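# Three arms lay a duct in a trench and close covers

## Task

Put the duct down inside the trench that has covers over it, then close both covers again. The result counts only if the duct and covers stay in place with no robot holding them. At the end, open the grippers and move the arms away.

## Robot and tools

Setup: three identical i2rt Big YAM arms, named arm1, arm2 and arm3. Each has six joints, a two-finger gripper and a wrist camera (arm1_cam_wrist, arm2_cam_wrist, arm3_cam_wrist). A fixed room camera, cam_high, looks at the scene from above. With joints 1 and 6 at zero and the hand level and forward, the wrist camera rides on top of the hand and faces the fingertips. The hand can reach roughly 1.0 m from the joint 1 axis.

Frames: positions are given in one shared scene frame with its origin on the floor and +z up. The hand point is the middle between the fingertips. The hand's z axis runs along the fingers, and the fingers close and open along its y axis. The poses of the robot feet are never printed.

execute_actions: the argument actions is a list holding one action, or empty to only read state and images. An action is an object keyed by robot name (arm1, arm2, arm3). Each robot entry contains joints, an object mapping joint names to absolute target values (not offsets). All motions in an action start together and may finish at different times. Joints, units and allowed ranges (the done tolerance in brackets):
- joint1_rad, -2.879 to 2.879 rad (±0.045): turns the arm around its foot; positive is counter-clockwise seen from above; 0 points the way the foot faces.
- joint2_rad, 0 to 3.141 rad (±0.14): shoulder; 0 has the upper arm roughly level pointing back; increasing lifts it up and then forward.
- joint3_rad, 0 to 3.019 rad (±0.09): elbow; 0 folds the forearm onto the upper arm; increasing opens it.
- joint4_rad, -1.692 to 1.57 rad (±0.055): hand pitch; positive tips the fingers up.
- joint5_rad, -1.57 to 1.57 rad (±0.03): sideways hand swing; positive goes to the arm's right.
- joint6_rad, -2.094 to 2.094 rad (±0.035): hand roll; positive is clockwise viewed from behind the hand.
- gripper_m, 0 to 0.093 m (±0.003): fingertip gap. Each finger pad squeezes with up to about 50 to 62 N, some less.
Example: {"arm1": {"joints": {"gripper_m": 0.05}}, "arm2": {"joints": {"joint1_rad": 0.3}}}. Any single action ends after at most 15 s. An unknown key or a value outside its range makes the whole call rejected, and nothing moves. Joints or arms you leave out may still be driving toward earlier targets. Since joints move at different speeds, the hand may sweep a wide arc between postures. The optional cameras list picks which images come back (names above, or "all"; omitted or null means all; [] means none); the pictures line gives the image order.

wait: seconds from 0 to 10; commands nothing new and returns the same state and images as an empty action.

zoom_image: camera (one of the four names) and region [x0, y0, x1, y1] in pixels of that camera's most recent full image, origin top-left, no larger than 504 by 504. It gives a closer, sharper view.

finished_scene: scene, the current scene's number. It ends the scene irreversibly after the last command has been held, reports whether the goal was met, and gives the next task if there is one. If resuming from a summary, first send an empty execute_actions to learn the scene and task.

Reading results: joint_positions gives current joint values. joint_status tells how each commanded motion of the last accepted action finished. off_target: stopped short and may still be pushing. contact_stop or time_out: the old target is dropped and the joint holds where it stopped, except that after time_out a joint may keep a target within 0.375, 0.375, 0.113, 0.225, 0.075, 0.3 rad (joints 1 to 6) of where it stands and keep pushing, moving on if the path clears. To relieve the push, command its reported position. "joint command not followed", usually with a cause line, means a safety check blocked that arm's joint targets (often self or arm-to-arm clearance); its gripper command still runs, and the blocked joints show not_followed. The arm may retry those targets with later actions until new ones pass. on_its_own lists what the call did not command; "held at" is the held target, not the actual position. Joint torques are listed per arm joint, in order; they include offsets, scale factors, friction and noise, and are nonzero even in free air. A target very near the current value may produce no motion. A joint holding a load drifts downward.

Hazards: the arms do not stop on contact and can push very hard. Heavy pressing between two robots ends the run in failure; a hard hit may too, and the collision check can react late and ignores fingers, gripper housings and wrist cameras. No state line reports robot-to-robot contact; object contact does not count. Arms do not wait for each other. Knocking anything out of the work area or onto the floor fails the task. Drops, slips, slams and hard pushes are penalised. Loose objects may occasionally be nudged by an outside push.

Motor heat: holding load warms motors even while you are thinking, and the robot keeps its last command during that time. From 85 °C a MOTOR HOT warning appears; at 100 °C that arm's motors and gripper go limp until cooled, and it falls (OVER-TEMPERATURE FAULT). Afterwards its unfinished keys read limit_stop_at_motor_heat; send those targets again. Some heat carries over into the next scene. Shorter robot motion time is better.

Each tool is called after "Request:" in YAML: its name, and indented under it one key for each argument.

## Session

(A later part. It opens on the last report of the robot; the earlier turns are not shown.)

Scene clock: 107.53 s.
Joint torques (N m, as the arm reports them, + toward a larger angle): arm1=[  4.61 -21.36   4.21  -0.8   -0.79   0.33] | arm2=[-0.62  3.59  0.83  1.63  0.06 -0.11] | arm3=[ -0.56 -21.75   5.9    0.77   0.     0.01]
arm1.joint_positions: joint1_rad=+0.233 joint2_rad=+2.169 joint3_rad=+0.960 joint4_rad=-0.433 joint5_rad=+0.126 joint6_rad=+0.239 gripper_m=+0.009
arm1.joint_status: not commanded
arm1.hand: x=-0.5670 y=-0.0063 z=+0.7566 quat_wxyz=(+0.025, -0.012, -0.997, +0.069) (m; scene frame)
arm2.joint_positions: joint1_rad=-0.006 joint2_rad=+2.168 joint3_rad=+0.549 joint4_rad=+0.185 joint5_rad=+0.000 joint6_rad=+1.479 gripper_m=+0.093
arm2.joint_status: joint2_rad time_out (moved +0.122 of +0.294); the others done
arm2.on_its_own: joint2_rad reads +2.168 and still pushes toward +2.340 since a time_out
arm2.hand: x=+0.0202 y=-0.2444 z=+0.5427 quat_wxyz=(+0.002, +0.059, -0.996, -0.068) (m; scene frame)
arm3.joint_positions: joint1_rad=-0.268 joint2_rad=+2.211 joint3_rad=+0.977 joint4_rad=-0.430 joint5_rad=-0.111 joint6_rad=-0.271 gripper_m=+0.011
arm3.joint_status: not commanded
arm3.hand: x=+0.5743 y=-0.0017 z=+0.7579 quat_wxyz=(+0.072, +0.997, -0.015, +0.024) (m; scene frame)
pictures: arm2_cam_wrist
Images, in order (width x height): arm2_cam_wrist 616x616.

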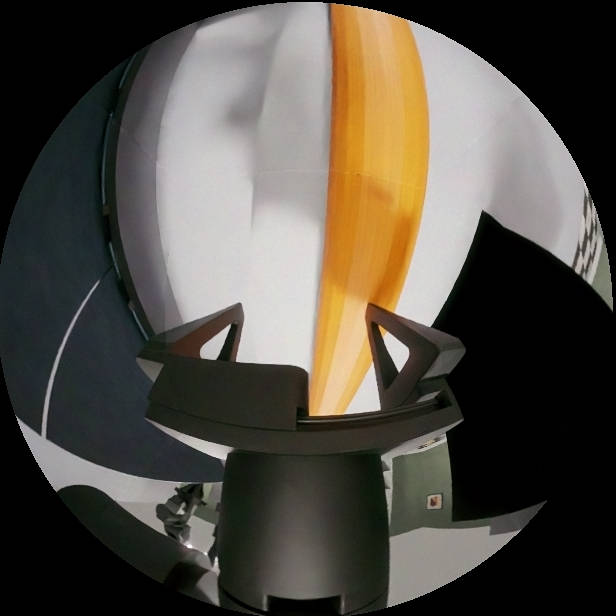

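Request:
execute_actions:
  actions:
    - {"arm2":{"joints":{"joint2_rad":2.06,"joint3_rad":0.47,"joint4_rad":0.02}}}
  cameras: []

Request:
execute_actions:
  actions:
    - {"arm2":{"joints":{"joint2_rad":2.17,"joint3_rad":0.49,"joint4_rad":0.09}}}
  cameras: ["arm2_cam_wrist"]

Request:
execute_actions:
  actions:
    - {"arm2":{"joints":{"joint2_rad":2.26,"joint3_rad":0.52,"joint4_rad":0.15}}}
  cameras: []

Request:
execute_actions:
  actions:
    - {"arm2":{"joints":{"joint2_rad":2.35,"joint3_rad":0.55,"joint4_rad":0.21}}}
  cameras: ["arm2_cam_wrist"]

Scene clock: 108.93 s.
Joint torques (N m, as the arm reports them, + toward a larger angle): arm1=[  4.35 -21.29   4.14  -0.73  -0.79   0.35] | arm2=[-0.74 -8.98 -0.33  0.14 -0.05 -0.07] | arm3=[ -0.55 -21.74   5.88   0.76   0.     0.  ]
arm1.joint_positions: joint1_rad=+0.233 joint2_rad=+2.169 joint3_rad=+0.960 joint4_rad=-0.433 joint5_rad=+0.126 joint6_rad=+0.239 gripper_m=+0.009
arm1.joint_status: not commanded
arm1.hand: x=-0.5670 y=-0.0063 z=+0.7566 quat_wxyz=(+0.025, -0.012, -0.997, +0.069) (m; scene frame)
arm2.joint_positions: joint1_rad=-0.006 joint2_rad=+2.056 joint3_rad=+0.473 joint4_rad=+0.025 joint5_rad=+0.003 joint6_rad=+1.477 gripper_m=+0.093
arm2.joint_status: all done
arm2.hand: x=+0.0223 y=-0.2934 z=+0.5685 quat_wxyz=(+0.003, +0.061, -0.998, -0.006) (m; scene frame)
arm3.joint_positions: joint1_rad=-0.268 joint2_rad=+2.211 joint3_rad=+0.977 joint4_rad=-0.430 joint5_rad=-0.111 joint6_rad=-0.271 gripper_m=+0.011
arm3.joint_status: not commanded
arm3.hand: x=+0.5743 y=-0.0017 z=+0.7579 quat_wxyz=(+0.072, +0.997, -0.015, +0.024) (m; scene frame)
pictures: none
No camera images: the call's "cameras" was empty. Leave "cameras" out to get every camera's image.

Scene clock: 109.80 s.
Joint torques (N m, as the arm reports them, + toward a larger angle): arm1=[  4.53 -21.36   4.24  -0.85  -0.79   0.34] | arm2=[-0.7  -8.65 -1.06  0.63 -0.05 -0.07] | arm3=[ -0.58 -21.72   5.88   0.77  -0.01   0.  ]
arm1.joint_positions: joint1_rad=+0.233 joint2_rad=+2.169 joint3_rad=+0.960 joint4_rad=-0.433 joint5_rad=+0.126 joint6_rad=+0.239 gripper_m=+0.009
arm1.joint_status: not commanded
arm1.hand: x=-0.5670 y=-0.0063 z=+0.7566 quat_wxyz=(+0.025, -0.012, -0.997, +0.069) (m; scene frame)
arm2.joint_positions: joint1_rad=-0.006 joint2_rad=+2.155 joint3_rad=+0.491 joint4_rad=+0.081 joint5_rad=+0.003 joint6_rad=+1.477 gripper_m=+0.093
arm2.joint_status: all done
arm2.hand: x=+0.0223 y=-0.3017 z=+0.5452 quat_wxyz=(+0.003, +0.061, -0.998, +0.006) (m; scene frame)
arm3.joint_positions: joint1_rad=-0.268 joint2_rad=+2.211 joint3_rad=+0.977 joint4_rad=-0.430 joint5_rad=-0.111 joint6_rad=-0.271 gripper_m=+0.011
arm3.joint_status: not commanded
arm3.hand: x=+0.5743 y=-0.0017 z=+0.7579 quat_wxyz=(+0.072, +0.997, -0.015, +0.024) (m; scene frame)
pictures: arm2_cam_wrist
Images, in order (width x height): arm2_cam_wrist 616x616.

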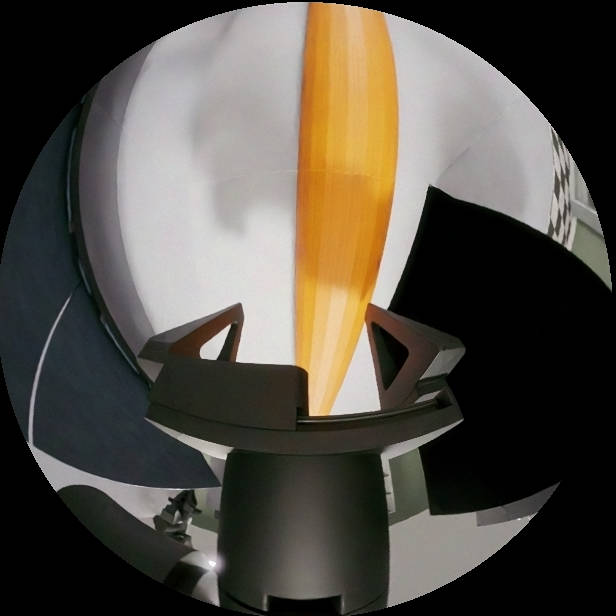

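Scene clock: 110.63 s.
Joint torques (N m, as the arm reports them, + toward a larger angle): arm1=[  4.43 -21.31   4.23  -0.81  -0.8    0.35] | arm2=[-0.65 -8.39 -0.63  1.12 -0.12 -0.05] | arm3=[ -0.51 -21.78   5.89   0.76   0.     0.  ]
arm1.joint_positions: joint1_rad=+0.233 joint2_rad=+2.169 joint3_rad=+0.960 joint4_rad=-0.433 joint5_rad=+0.126 joint6_rad=+0.239 gripper_m=+0.009
arm1.joint_status: not commanded
arm1.hand: x=-0.5670 y=-0.0063 z=+0.7566 quat_wxyz=(+0.025, -0.012, -0.997, +0.069) (m; scene frame)
arm2.joint_positions: joint1_rad=-0.006 joint2_rad=+2.241 joint3_rad=+0.508 joint4_rad=+0.129 joint5_rad=+0.005 joint6_rad=+1.475 gripper_m=+0.093
arm2.joint_status: all done
arm2.hand: x=+0.0227 y=-0.3097 z=+0.5249 quat_wxyz=(+0.002, +0.062, -0.998, +0.017) (m; scene frame)
arm3.joint_positions: joint1_rad=-0.268 joint2_rad=+2.211 joint3_rad=+0.977 joint4_rad=-0.430 joint5_rad=-0.111 joint6_rad=-0.271 gripper_m=+0.011
arm3.joint_status: not commanded
arm3.hand: x=+0.5743 y=-0.0017 z=+0.7579 quat_wxyz=(+0.072, +0.997, -0.015, +0.024) (m; scene frame)
pictures: none
No camera images: the call's "cameras" was empty. Leave "cameras" out to get every camera's image.

Scene clock: 112.10 s.
Joint torques (N m, as the arm reports them, + toward a larger angle): arm1=[  4.6  -21.49   4.23  -0.77  -0.79   0.35] | arm2=[-0.62 -9.84 -2.11  0.54 -0.08 -0.05] | arm3=[ -0.55 -21.71   5.89   0.76  -0.01   0.01]
arm1.joint_positions: joint1_rad=+0.233 joint2_rad=+2.169 joint3_rad=+0.960 joint4_rad=-0.433 joint5_rad=+0.126 joint6_rad=+0.239 gripper_m=+0.009
arm1.joint_status: not commanded
arm1.hand: x=-0.5670 y=-0.0063 z=+0.7566 quat_wxyz=(+0.025, -0.012, -0.997, +0.069) (m; scene frame)
arm2.joint_positions: joint1_rad=-0.006 joint2_rad=+2.343 joint3_rad=+0.550 joint4_rad=+0.204 joint5_rad=+0.003 joint6_rad=+1.475 gripper_m=+0.093
arm2.joint_status: all done
arm2.hand: x=+0.0220 y=-0.3042 z=+0.4983 quat_wxyz=(+0.003, +0.062, -0.998, +0.009) (m; scene frame)
arm3.joint_positions: joint1_rad=-0.268 joint2_rad=+2.211 joint3_rad=+0.977 joint4_rad=-0.430 joint5_rad=-0.111 joint6_rad=-0.271 gripper_m=+0.011
arm3.joint_status: not commanded
arm3.hand: x=+0.5743 y=-0.0017 z=+0.7579 quat_wxyz=(+0.072, +0.997, -0.015, +0.024) (m; scene frame)
pictures: arm2_cam_wrist
Images, in order (width x height): arm2_cam_wrist 616x616.

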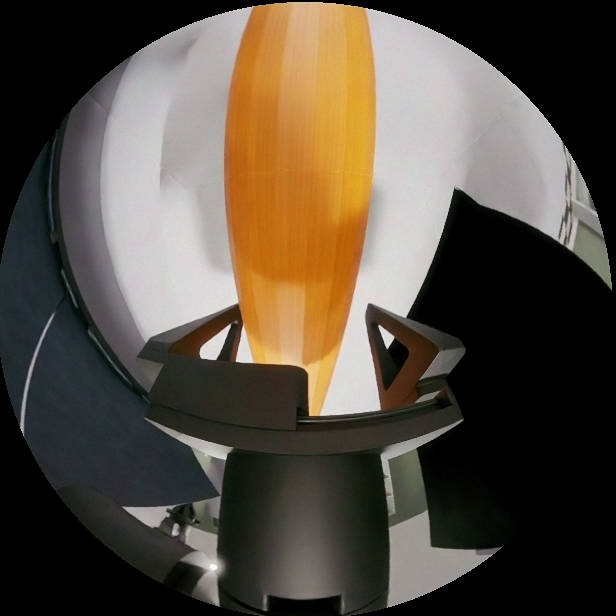

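Request:
execute_actions:
  actions:
    - {"arm2":{"joints":{"gripper_m":0}}}
  cameras: []

Request:
execute_actions:
  actions:
    - {"arm2":{"joints":{"joint2_rad":1.95,"joint3_rad":0.5,"joint4_rad":-0.1,"gripper_m":0}}}
  cameras: ["cam_high"]

Request:
execute_actions:
  actions:
    - {"arm2":{"joints":{"joint2_rad":1.98,"joint3_rad":0.78,"joint4_rad":-0.36,"joint6_rad":1.56}}}
  cameras: ["cam_high","arm2_cam_wrist"]

Scene clock: 113.10 s.
Joint torques (N m, as the arm reports them, + toward a larger angle): arm1=[  4.52 -21.17   4.23  -0.75  -0.79   0.34] | arm2=[-0.69 -9.82 -2.37  0.38  0.   -0.05] | arm3=[ -0.56 -21.75   5.89   0.77   0.     0.  ]
arm1.joint_positions: joint1_rad=+0.233 joint2_rad=+2.169 joint3_rad=+0.960 joint4_rad=-0.433 joint5_rad=+0.126 joint6_rad=+0.239 gripper_m=+0.009
arm1.joint_status: not commanded
arm1.hand: x=-0.5670 y=-0.0063 z=+0.7566 quat_wxyz=(+0.025, -0.012, -0.997, +0.069) (m; scene frame)
arm2.joint_positions: joint1_rad=-0.006 joint2_rad=+2.343 joint3_rad=+0.554 joint4_rad=+0.208 joint5_rad=+0.002 joint6_rad=+1.475 gripper_m=+0.074
arm2.joint_status: gripper_m off_target (ended at +0.074, target +0.000)
arm2.hand: x=+0.0217 y=-0.3009 z=+0.4982 quat_wxyz=(+0.004, +0.062, -0.998, +0.005) (m; scene frame)
arm3.joint_positions: joint1_rad=-0.268 joint2_rad=+2.211 joint3_rad=+0.977 joint4_rad=-0.430 joint5_rad=-0.111 joint6_rad=-0.271 gripper_m=+0.011
arm3.joint_status: not commanded
arm3.hand: x=+0.5743 y=-0.0017 z=+0.7579 quat_wxyz=(+0.072, +0.997, -0.015, +0.024) (m; scene frame)
pictures: none
No camera images: the call's "cameras" was empty. Leave "cameras" out to get every camera's image.

Scene clock: 114.47 s.
Joint torques (N m, as the arm reports them, + toward a larger angle): arm1=[  4.56 -21.39   4.25  -0.82  -0.79   0.34] | arm2=[ -0.73 -11.99   0.89  -0.04  -0.19   0.09] | arm3=[ -0.58 -21.74   5.87   0.75   0.     0.  ]
arm1.joint_positions: joint1_rad=+0.233 joint2_rad=+2.169 joint3_rad=+0.960 joint4_rad=-0.433 joint5_rad=+0.126 joint6_rad=+0.239 gripper_m=+0.009
arm1.joint_status: not commanded
arm1.hand: x=-0.5670 y=-0.0063 z=+0.7566 quat_wxyz=(+0.025, -0.012, -0.997, +0.069) (m; scene frame)
arm2.joint_positions: joint1_rad=-0.006 joint2_rad=+1.980 joint3_rad=+0.499 joint4_rad=-0.091 joint5_rad=+0.007 joint6_rad=+1.460 gripper_m=+0.074
arm2.joint_status: gripper_m off_target (ended at +0.074, target +0.000); the others done
arm2.hand: x=+0.0228 y=-0.2819 z=+0.5869 quat_wxyz=(+0.001, +0.069, -0.998, +0.002) (m; scene frame)
arm3.joint_positions: joint1_rad=-0.268 joint2_rad=+2.211 joint3_rad=+0.977 joint4_rad=-0.430 joint5_rad=-0.111 joint6_rad=-0.271 gripper_m=+0.011
arm3.joint_status: not commanded
arm3.hand: x=+0.5743 y=-0.0017 z=+0.7579 quat_wxyz=(+0.072, +0.997, -0.015, +0.024) (m; scene frame)
pictures: cam_high
Images, in order (width x height): cam_high 896x504.

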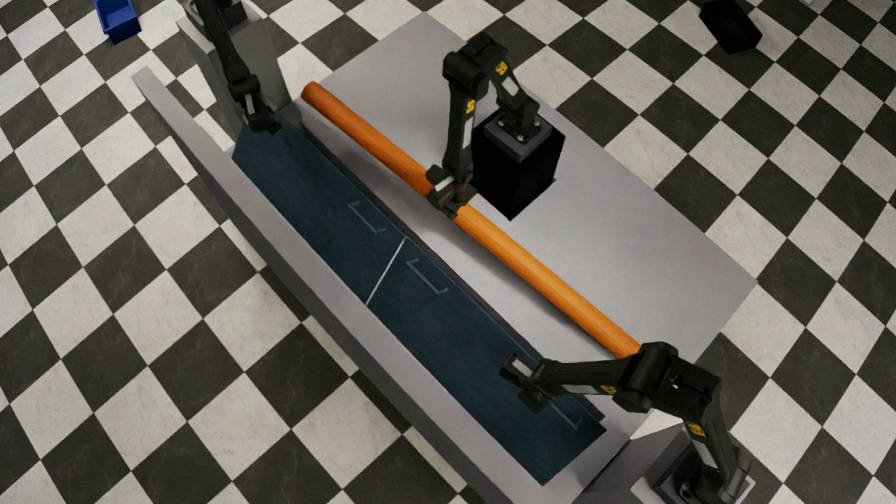

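Scene clock: 115.77 s.
Joint torques (N m, as the arm reports them, + toward a larger angle): arm1=[  4.53 -21.44   4.16  -0.79  -0.8    0.33] | arm2=[ -0.62 -15.01   4.16  -0.09  -0.21  -0.08] | arm3=[ -0.55 -21.82   5.87   0.76   0.     0.  ]
arm1.joint_positions: joint1_rad=+0.233 joint2_rad=+2.169 joint3_rad=+0.960 joint4_rad=-0.433 joint5_rad=+0.126 joint6_rad=+0.239 gripper_m=+0.009
arm1.joint_status: not commanded
arm1.hand: x=-0.5670 y=-0.0063 z=+0.7566 quat_wxyz=(+0.025, -0.012, -0.997, +0.069) (m; scene frame)
arm2.joint_positions: joint1_rad=-0.006 joint2_rad=+2.011 joint3_rad=+0.764 joint4_rad=-0.352 joint5_rad=+0.007 joint6_rad=+1.569 gripper_m=+0.074
arm2.joint_status: all done
arm2.hand: x=+0.0203 y=-0.1910 z=+0.5986 quat_wxyz=(+0.001, +0.015, -1.000, +0.015) (m; scene frame)
arm3.joint_positions: joint1_rad=-0.268 joint2_rad=+2.211 joint3_rad=+0.977 joint4_rad=-0.430 joint5_rad=-0.111 joint6_rad=-0.271 gripper_m=+0.011
arm3.joint_status: not commanded
arm3.hand: x=+0.5743 y=-0.0017 z=+0.7579 quat_wxyz=(+0.072, +0.997, -0.015, +0.024) (m; scene frame)
pictures: arm2_cam_wrist, cam_high
Images, in order (width x height): arm2_cam_wrist 616x616, cam_high 896x504.

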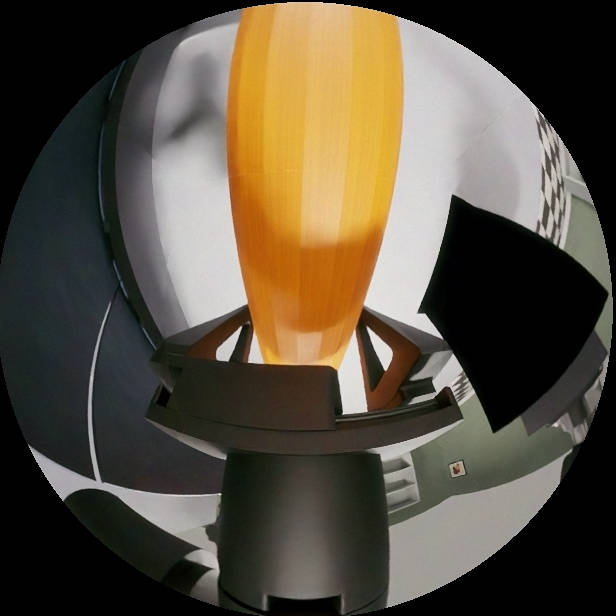

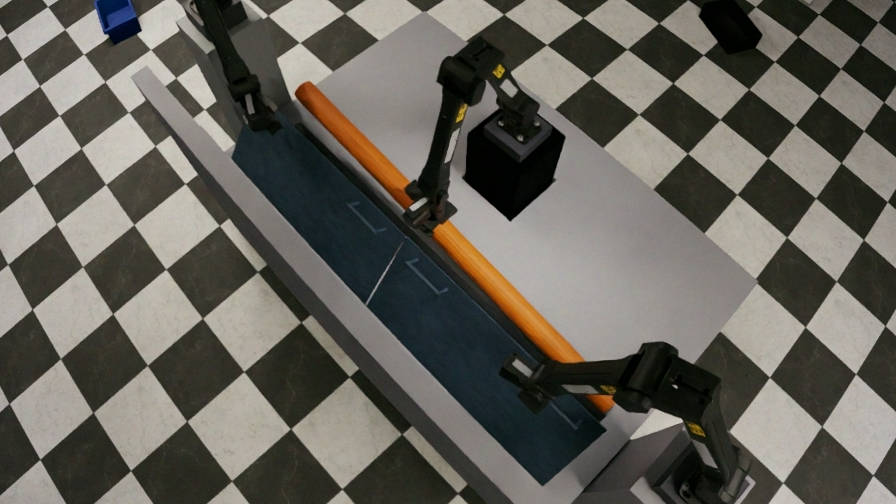

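Request:
execute_actions:
  actions:
    - {"arm2":{"joints":{"joint2_rad":2.17,"joint3_rad":1.12,"joint4_rad":-0.53}}}
  cameras: ["cam_high","arm3_cam_wrist","arm1_cam_wrist"]

Scene clock: 118.23 s.
Joint torques (N m, as the arm reports them, + toward a larger angle): arm1=[  4.16 -20.92   4.24  -0.57  -0.63   0.32] | arm2=[ -0.67 -22.57  11.42   0.12   0.02   0.18] | arm3=[ -0.1  -21.05   5.94   0.99  -0.6    0.03]
arm1.joint_positions: joint1_rad=+0.238 joint2_rad=+2.163 joint3_rad=+0.960 joint4_rad=-0.438 joint5_rad=+0.121 joint6_rad=+0.242 gripper_m=+0.009
arm1.joint_status: not commanded
arm1.hand: x=-0.5667 y=-0.0033 z=+0.7589 quat_wxyz=(+0.025, -0.011, -0.997, +0.066) (m; scene frame)
arm2.joint_positions: joint1_rad=-0.006 joint2_rad=+2.260 joint3_rad=+1.019 joint4_rad=-0.536 joint5_rad=+0.001 joint6_rad=+1.545 gripper_m=+0.074
arm2.joint_status: joint3_rad time_out (moved +0.255 of +0.356); the others done
arm2.on_its_own: joint3_rad reads +1.019 and still pushes toward +1.120 since a time_out
arm2.hand: x=+0.0181 y=-0.1622 z=+0.5399 quat_wxyz=(+0.004, +0.027, -0.994, +0.103) (m; scene frame)
arm3.joint_positions: joint1_rad=-0.274 joint2_rad=+2.204 joint3_rad=+0.977 joint4_rad=-0.435 joint5_rad=-0.096 joint6_rad=-0.273 gripper_m=+0.011
arm3.joint_status: not commanded
arm3.hand: x=+0.5742 y=+0.0033 z=+0.7606 quat_wxyz=(+0.065, +0.997, -0.016, +0.025) (m; scene frame)
pictures: arm1_cam_wrist, arm3_cam_wrist, cam_high
Images, in order (width x height): arm1_cam_wrist 616x616, arm3_cam_wrist 616x616, cam_high 896x504.

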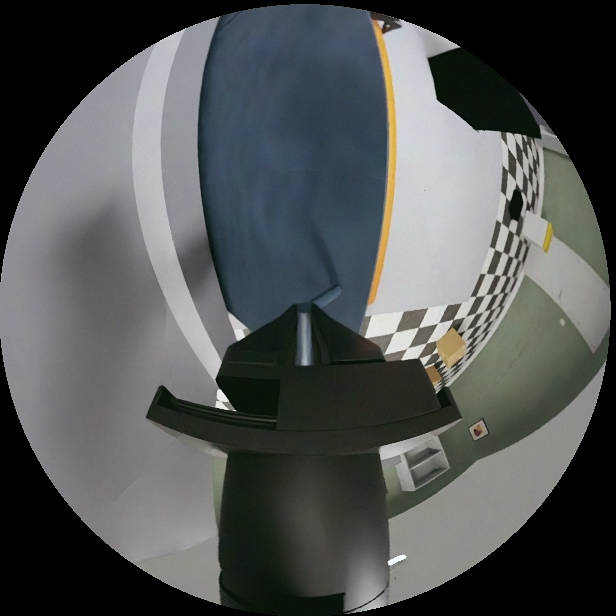

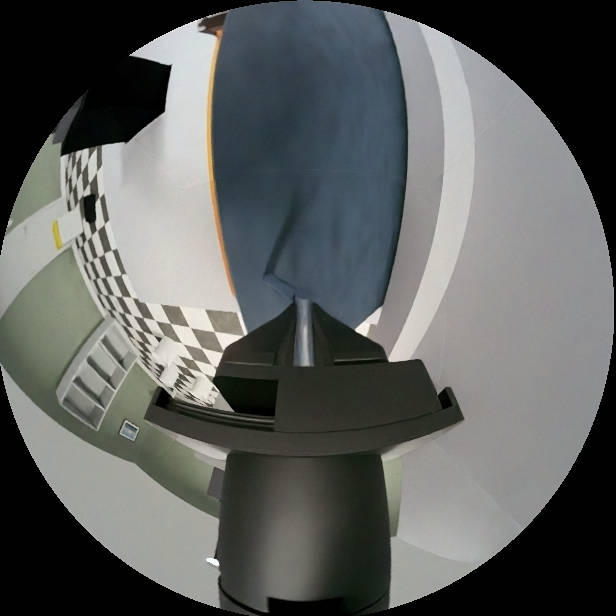

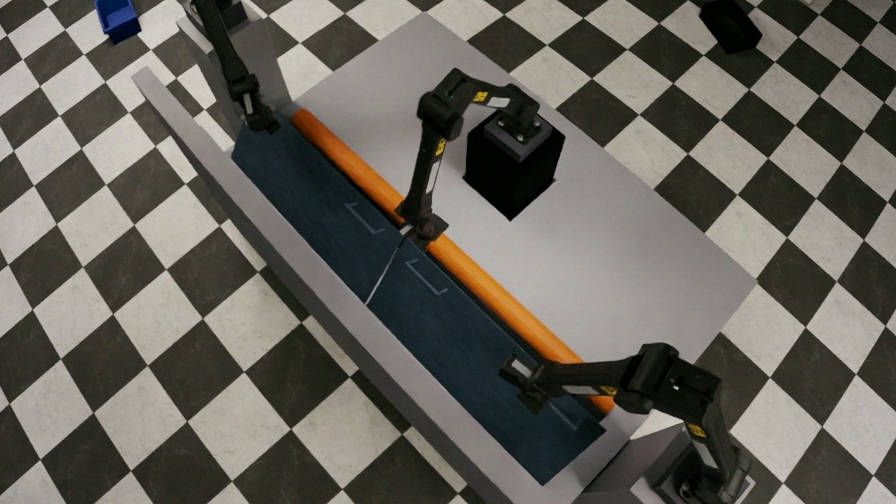

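Request:
execute_actions:
  actions:
    - {"arm2":{"joints":{"joint2_rad":2.2,"joint3_rad":0.98,"joint4_rad":-0.1}}}
  cameras: ["cam_high","arm2_cam_wrist"]

Scene clock: 121.30 s.
Joint torques (N m, as the arm reports them, + toward a larger angle): arm1=[  4.21 -20.83   4.24  -0.71  -0.63   0.32] | arm2=[ -0.59 -21.15   5.78   1.81  -0.14   0.01] | arm3=[ -0.16 -21.28   5.91   0.97  -0.31   0.03]
arm1.joint_positions: joint1_rad=+0.238 joint2_rad=+2.163 joint3_rad=+0.960 joint4_rad=-0.438 joint5_rad=+0.121 joint6_rad=+0.242 gripper_m=+0.009
arm1.joint_status: not commanded
arm1.hand: x=-0.5667 y=-0.0033 z=+0.7589 quat_wxyz=(+0.025, -0.011, -0.997, +0.066) (m; scene frame)
arm2.joint_positions: joint1_rad=-0.006 joint2_rad=+2.272 joint3_rad=+0.940 joint4_rad=-0.132 joint5_rad=+0.005 joint6_rad=+1.556 gripper_m=+0.074
arm2.joint_status: all done
arm2.hand: x=+0.0172 y=-0.1157 z=+0.5228 quat_wxyz=(+0.002, +0.021, -0.998, -0.053) (m; scene frame)
arm3.joint_positions: joint1_rad=-0.274 joint2_rad=+2.206 joint3_rad=+0.977 joint4_rad=-0.435 joint5_rad=-0.103 joint6_rad=-0.273 gripper_m=+0.011
arm3.joint_status: not commanded
arm3.hand: x=+0.5746 y=+0.0019 z=+0.7599 quat_wxyz=(+0.069, +0.997, -0.016, +0.025) (m; scene frame)
pictures: arm2_cam_wrist, cam_high
Images, in order (width x height): arm2_cam_wrist 616x616, cam_high 896x504.

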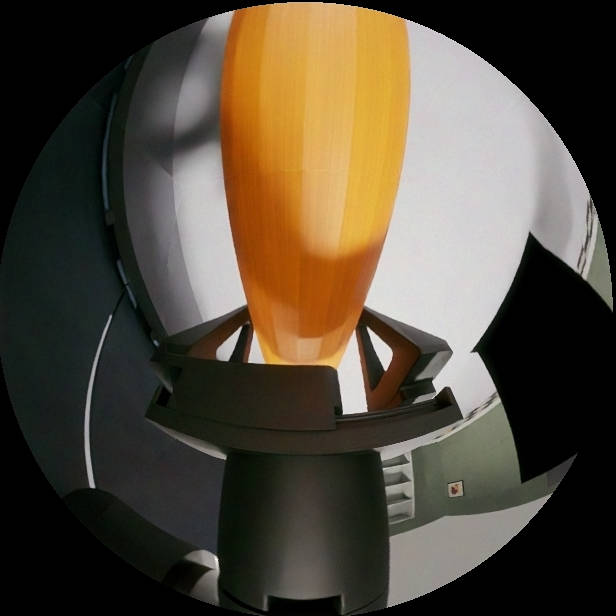

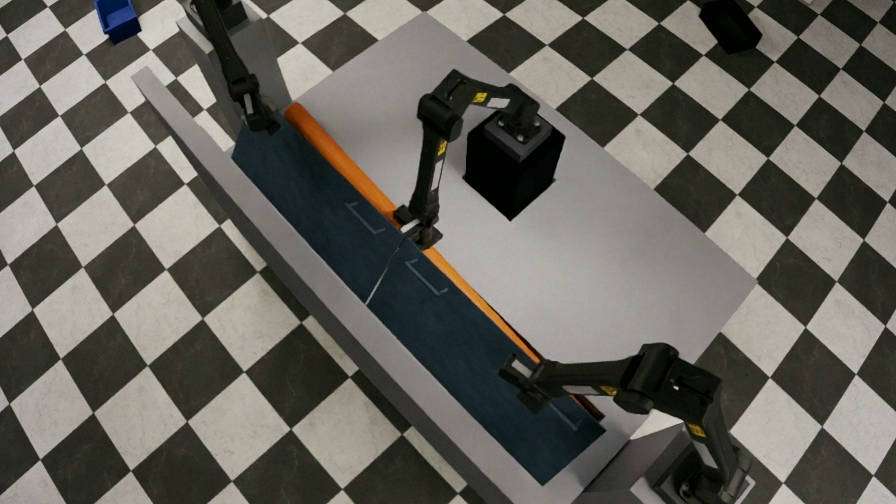

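Request:
execute_actions:
  actions:
    - {"arm2":{"joints":{"joint2_rad":2.2,"joint3_rad":0.96,"joint4_rad":0.2}}}
  cameras: ["cam_high","arm3_cam_wrist","arm2_cam_wrist"]

Scene clock: 123.67 s.
Joint torques (N m, as the arm reports them, + toward a larger angle): arm1=[  4.23 -20.83   4.28  -0.59  -0.62   0.31] | arm2=[ -0.69 -22.67   6.41   3.7   -0.14   0.18] | arm3=[ -0.18 -21.27   5.96   0.99  -0.35   0.03]
arm1.joint_positions: joint1_rad=+0.238 joint2_rad=+2.163 joint3_rad=+0.960 joint4_rad=-0.438 joint5_rad=+0.121 joint6_rad=+0.242 gripper_m=+0.009
arm1.joint_status: not commanded
arm1.hand: x=-0.5667 y=-0.0033 z=+0.7589 quat_wxyz=(+0.025, -0.011, -0.997, +0.066) (m; scene frame)
arm2.joint_positions: joint1_rad=-0.006 joint2_rad=+2.292 joint3_rad=+0.913 joint4_rad=+0.131 joint5_rad=+0.005 joint6_rad=+1.539 gripper_m=+0.074
arm2.joint_status: joint4_rad time_out (moved +0.263 of +0.332); the others done
arm2.on_its_own: joint4_rad reads +0.131 and still pushes toward +0.200 since a time_out
arm2.hand: x=+0.0161 y=-0.0769 z=+0.5242 quat_wxyz=(+0.001, +0.029, -0.987, -0.160) (m; scene frame)
arm3.joint_positions: joint1_rad=-0.274 joint2_rad=+2.206 joint3_rad=+0.977 joint4_rad=-0.435 joint5_rad=-0.102 joint6_rad=-0.273 gripper_m=+0.011
arm3.joint_status: not commanded
arm3.hand: x=+0.5746 y=+0.0020 z=+0.7598 quat_wxyz=(+0.068, +0.997, -0.016, +0.025) (m; scene frame)
pictures: arm2_cam_wrist, arm3_cam_wrist, cam_high
Images, in order (width x height): arm2_cam_wrist 616x616, arm3_cam_wrist 616x616, cam_high 896x504.

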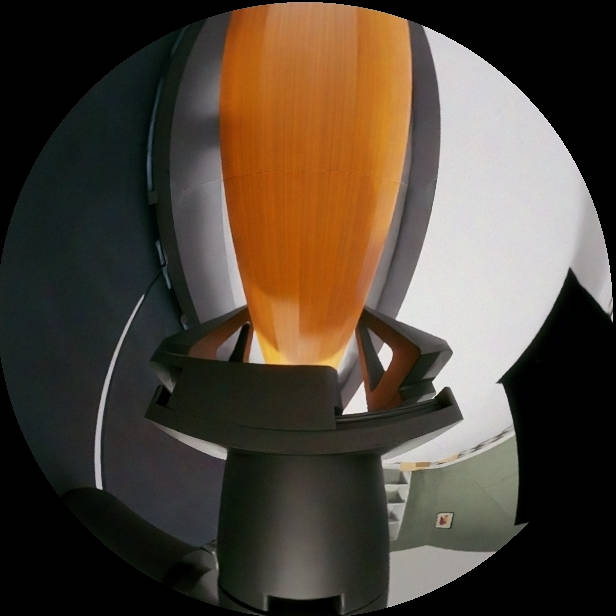

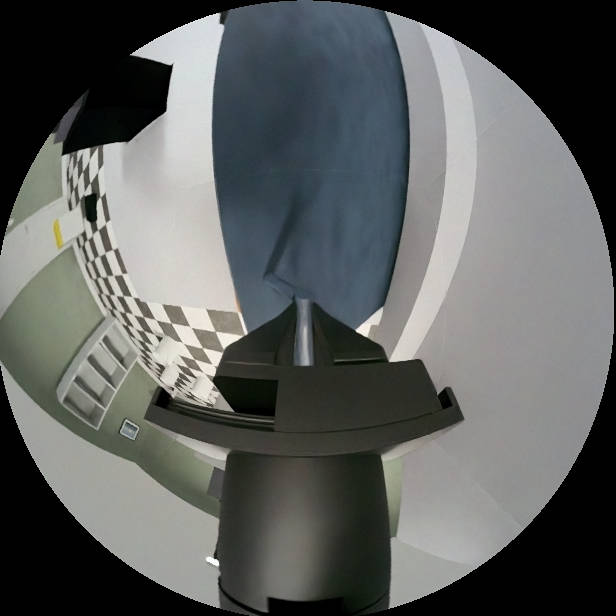

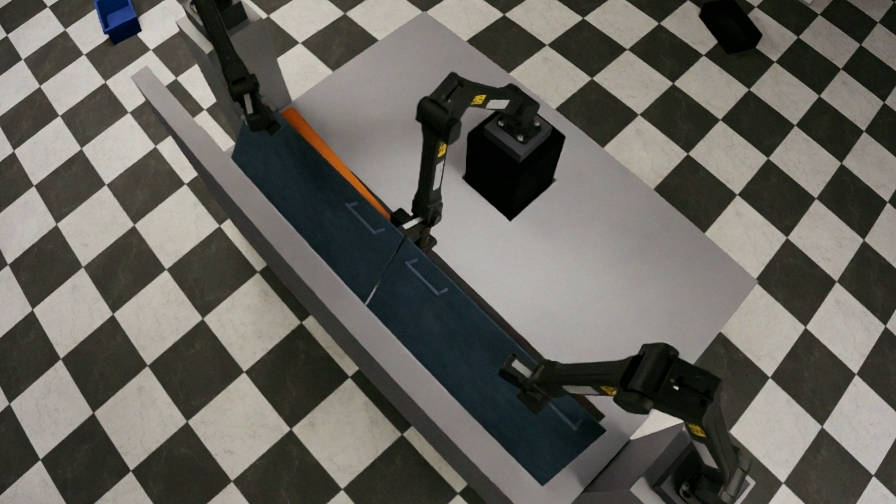

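Request:
execute_actions:
  actions:
    - {"arm2":{"joints":{"joint1_rad":0.07,"joint6_rad":1.66,"joint2_rad":2.3,"joint3_rad":0.93,"joint4_rad":0.13}}}
  cameras: ["cam_high","arm3_cam_wrist","arm1_cam_wrist"]

Scene clock: 124.90 s.
Joint torques (N m, as the arm reports them, + toward a larger angle): arm1=[  4.   -20.87   4.3   -0.65  -0.64   0.32] | arm2=[  2.41 -18.26   3.76   1.46  -1.2    0.03] | arm3=[ -0.19 -21.32   5.91   0.96  -0.15   0.04]
arm1.joint_positions: joint1_rad=+0.238 joint2_rad=+2.164 joint3_rad=+0.960 joint4_rad=-0.438 joint5_rad=+0.122 joint6_rad=+0.242 gripper_m=+0.009
arm1.joint_status: not commanded
arm1.hand: x=-0.5668 y=-0.0035 z=+0.7588 quat_wxyz=(+0.025, -0.011, -0.997, +0.067) (m; scene frame)
arm2.joint_positions: joint1_rad=+0.034 joint2_rad=+2.340 joint3_rad=+0.906 joint4_rad=+0.115 joint5_rad=+0.032 joint6_rad=+1.655 gripper_m=+0.074
arm2.joint_status: all done
arm2.hand: x=+0.0035 y=-0.1033 z=+0.5014 quat_wxyz=(-0.002, -0.011, -0.992, -0.126) (m; scene frame)
arm3.joint_positions: joint1_rad=-0.274 joint2_rad=+2.206 joint3_rad=+0.977 joint4_rad=-0.434 joint5_rad=-0.107 joint6_rad=-0.273 gripper_m=+0.011
arm3.joint_status: not commanded
arm3.hand: x=+0.5744 y=+0.0012 z=+0.7598 quat_wxyz=(+0.071, +0.997, -0.016, +0.024) (m; scene frame)
pictures: arm1_cam_wrist, arm3_cam_wrist, cam_high
Images, in order (width x height): arm1_cam_wrist 616x616, arm3_cam_wrist 616x616, cam_high 896x504.

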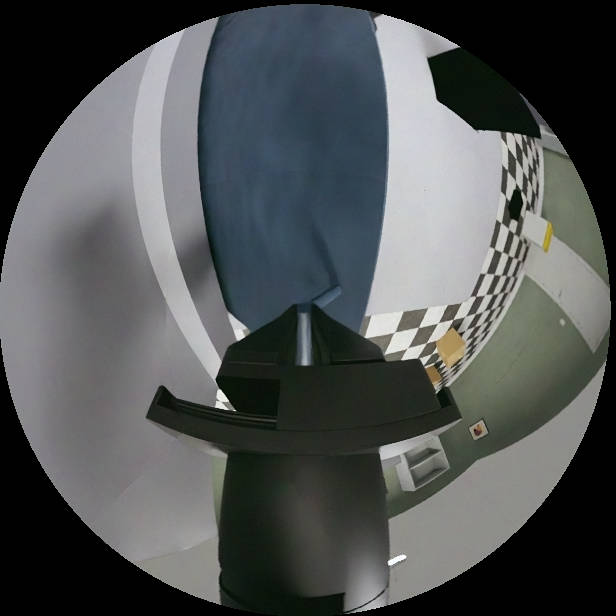

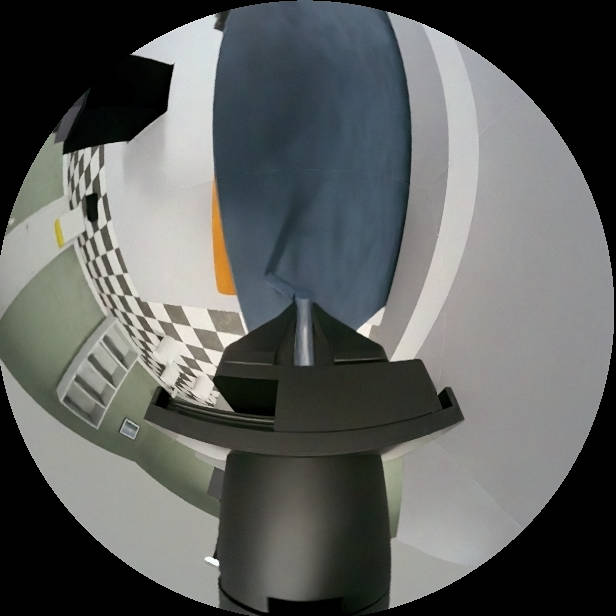

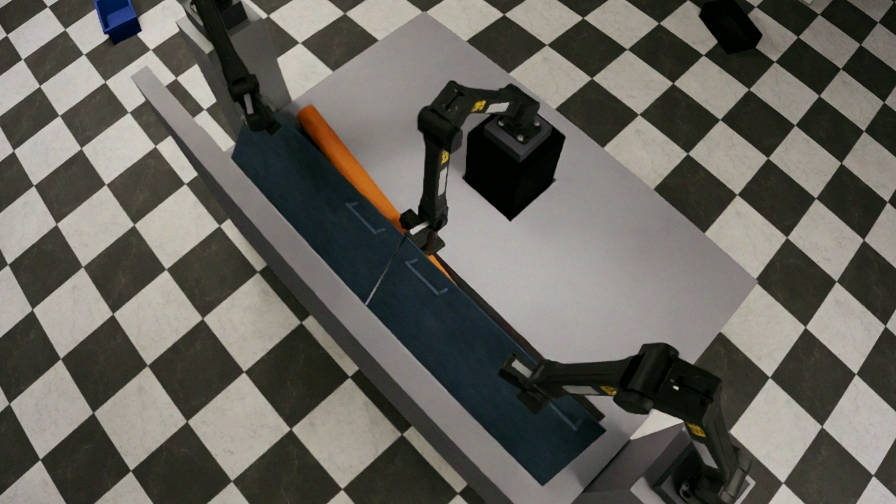

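Request:
execute_actions:
  actions:
    - {"arm2":{"joints":{"joint1_rad":0.05,"joint5_rad":0,"joint6_rad":1.42,"joint2_rad":2.2,"joint3_rad":0.97,"joint4_rad":0.2}}}
  cameras: ["cam_high","arm3_cam_wrist","arm2_cam_wrist"]

Scene clock: 127.17 s.
Joint torques (N m, as the arm reports them, + toward a larger angle): arm1=[  3.81 -20.47   4.31  -0.41  -0.49   0.3 ] | arm2=[  0.64 -24.46   6.21   2.52  -1.1   -1.62] | arm3=[ -0.16 -21.24   5.94   0.97  -0.32   0.03]
arm1.joint_positions: joint1_rad=+0.244 joint2_rad=+2.158 joint3_rad=+0.960 joint4_rad=-0.442 joint5_rad=+0.118 joint6_rad=+0.243 gripper_m=+0.009
arm1.joint_status: not commanded
arm1.hand: x=-0.5667 y=-0.0003 z=+0.7609 quat_wxyz=(+0.024, -0.009, -0.998, +0.065) (m; scene frame)
arm2.joint_positions: joint1_rad=+0.029 joint2_rad=+2.310 joint3_rad=+0.924 joint4_rad=+0.162 joint5_rad=+0.029 joint6_rad=+1.577 gripper_m=+0.074
arm2.joint_status: joint6_rad time_out (moved -0.077 of -0.235); the others done
arm2.on_its_own: joint6_rad reads +1.577 and still pushes toward +1.420 since a time_out
arm2.hand: x=+0.0031 y=-0.0699 z=+0.5202 quat_wxyz=(-0.004, +0.025, -0.985, -0.172) (m; scene frame)
arm3.joint_positions: joint1_rad=-0.274 joint2_rad=+2.205 joint3_rad=+0.977 joint4_rad=-0.434 joint5_rad=-0.103 joint6_rad=-0.273 gripper_m=+0.011
arm3.joint_status: not commanded
arm3.hand: x=+0.5743 y=+0.0020 z=+0.7601 quat_wxyz=(+0.068, +0.997, -0.016, +0.024) (m; scene frame)
pictures: arm2_cam_wrist, arm3_cam_wrist, cam_high
Images, in order (width x height): arm2_cam_wrist 616x616, arm3_cam_wrist 616x616, cam_high 896x504.

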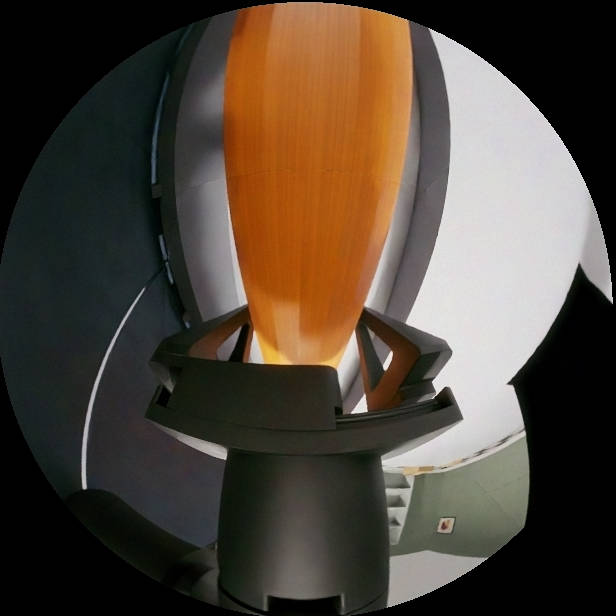

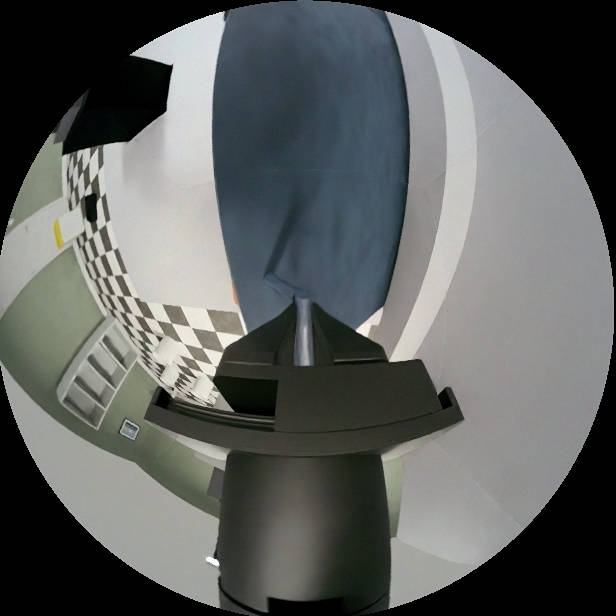

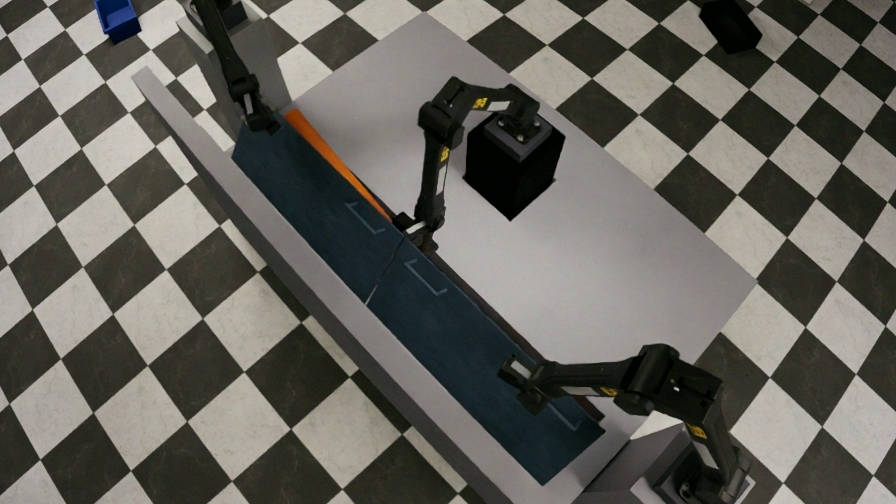

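Request:
execute_actions:
  actions:
    - {"arm2":{"joints":{"joint6_rad":1.57,"joint2_rad":2.36,"joint3_rad":0.95,"joint4_rad":0.16}}}
  cameras: []

Request:
execute_actions:
  actions:
    - {"arm2":{"joints":{"gripper_m":0.093}}}
  cameras: ["cam_high","arm3_cam_wrist","arm2_cam_wrist"]

Scene clock: 128.47 s.
Joint torques (N m, as the arm reports them, + toward a larger angle): arm1=[  3.56 -20.45   4.31  -0.45  -0.54   0.3 ] | arm2=[  0.99 -18.4    2.41   1.22  -0.97  -0.73] | arm3=[ -0.25 -21.33   5.92   0.91  -0.12   0.03]
arm1.joint_positions: joint1_rad=+0.244 joint2_rad=+2.158 joint3_rad=+0.960 joint4_rad=-0.442 joint5_rad=+0.118 joint6_rad=+0.243 gripper_m=+0.009
arm1.joint_status: not commanded
arm1.hand: x=-0.5666 y=-0.0004 z=+0.7609 quat_wxyz=(+0.024, -0.009, -0.998, +0.065) (m; scene frame)
arm2.joint_positions: joint1_rad=+0.026 joint2_rad=+2.400 joint3_rad=+0.937 joint4_rad=+0.151 joint5_rad=+0.026 joint6_rad=+1.643 gripper_m=+0.074
arm2.joint_status: joint6_rad off_target (ended at +1.643, target +1.570); the others done
arm2.hand: x=+0.0057 y=-0.1001 z=+0.4811 quat_wxyz=(+0.000, -0.008, -0.992, -0.129) (m; scene frame)
arm3.joint_positions: joint1_rad=-0.273 joint2_rad=+2.207 joint3_rad=+0.977 joint4_rad=-0.433 joint5_rad=-0.108 joint6_rad=-0.273 gripper_m=+0.011
arm3.joint_status: not commanded
arm3.hand: x=+0.5744 y=+0.0009 z=+0.7595 quat_wxyz=(+0.071, +0.997, -0.016, +0.024) (m; scene frame)
pictures: none
No camera images: the call's "cameras" was empty. Leave "cameras" out to get every camera's image.

Scene clock: 129.50 s.
Joint torques (N m, as the arm reports them, + toward a larger angle): arm1=[  3.45 -20.38   4.33  -0.46  -0.55   0.29] | arm2=[ -0.3  -15.64   2.43   1.31  -0.07  -0.16] | arm3=[ -0.24 -21.43   5.9    0.9   -0.12   0.03]
arm1.joint_positions: joint1_rad=+0.244 joint2_rad=+2.158 joint3_rad=+0.960 joint4_rad=-0.442 joint5_rad=+0.118 joint6_rad=+0.243 gripper_m=+0.009
arm1.joint_status: not commanded
arm1.hand: x=-0.5666 y=-0.0004 z=+0.7609 quat_wxyz=(+0.024, -0.009, -0.998, +0.065) (m; scene frame)
arm2.joint_positions: joint1_rad=+0.042 joint2_rad=+2.364 joint3_rad=+0.944 joint4_rad=+0.151 joint5_rad=+0.003 joint6_rad=+1.581 gripper_m=+0.093
arm2.joint_status: all done
arm2.on_its_own: joint6_rad moved -0.062 to your old target +1.570
arm2.hand: x=-0.0065 y=-0.0820 z=+0.4976 quat_wxyz=(+0.009, +0.032, -0.988, -0.150) (m; scene frame)
arm3.joint_positions: joint1_rad=-0.273 joint2_rad=+2.207 joint3_rad=+0.977 joint4_rad=-0.433 joint5_rad=-0.108 joint6_rad=-0.273 gripper_m=+0.011
arm3.joint_status: not commanded
arm3.hand: x=+0.5744 y=+0.0009 z=+0.7595 quat_wxyz=(+0.071, +0.997, -0.016, +0.024) (m; scene frame)
pictures: arm2_cam_wrist, arm3_cam_wrist, cam_high
Images, in order (width x height): arm2_cam_wrist 616x616, arm3_cam_wrist 616x616, cam_high 896x504.

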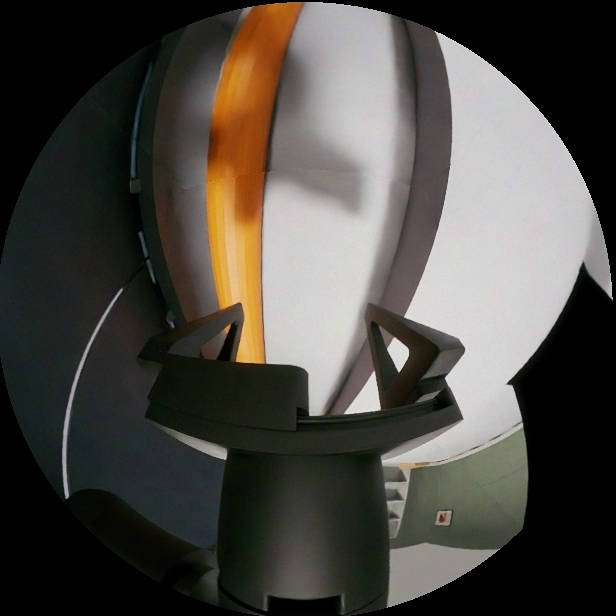

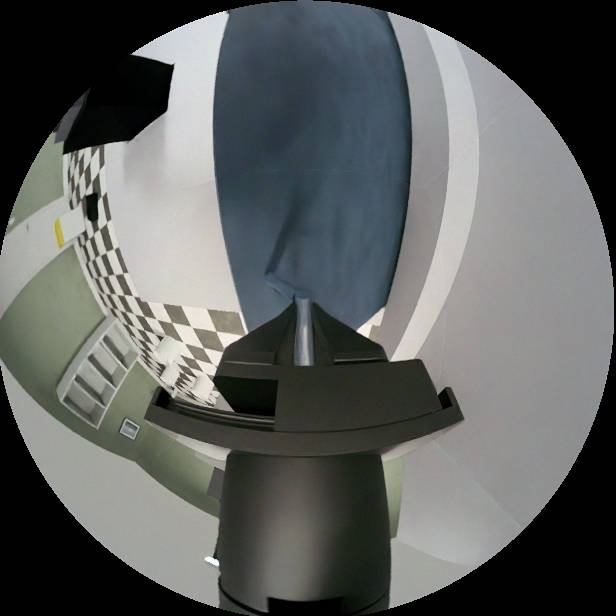

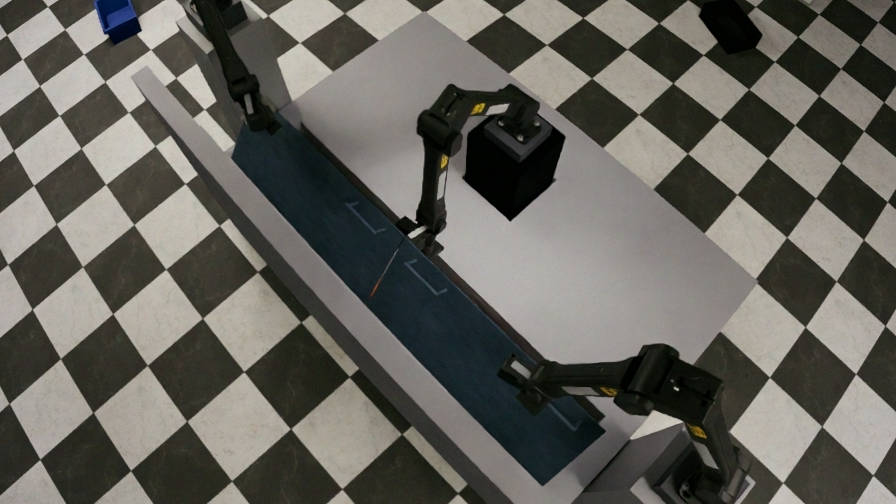

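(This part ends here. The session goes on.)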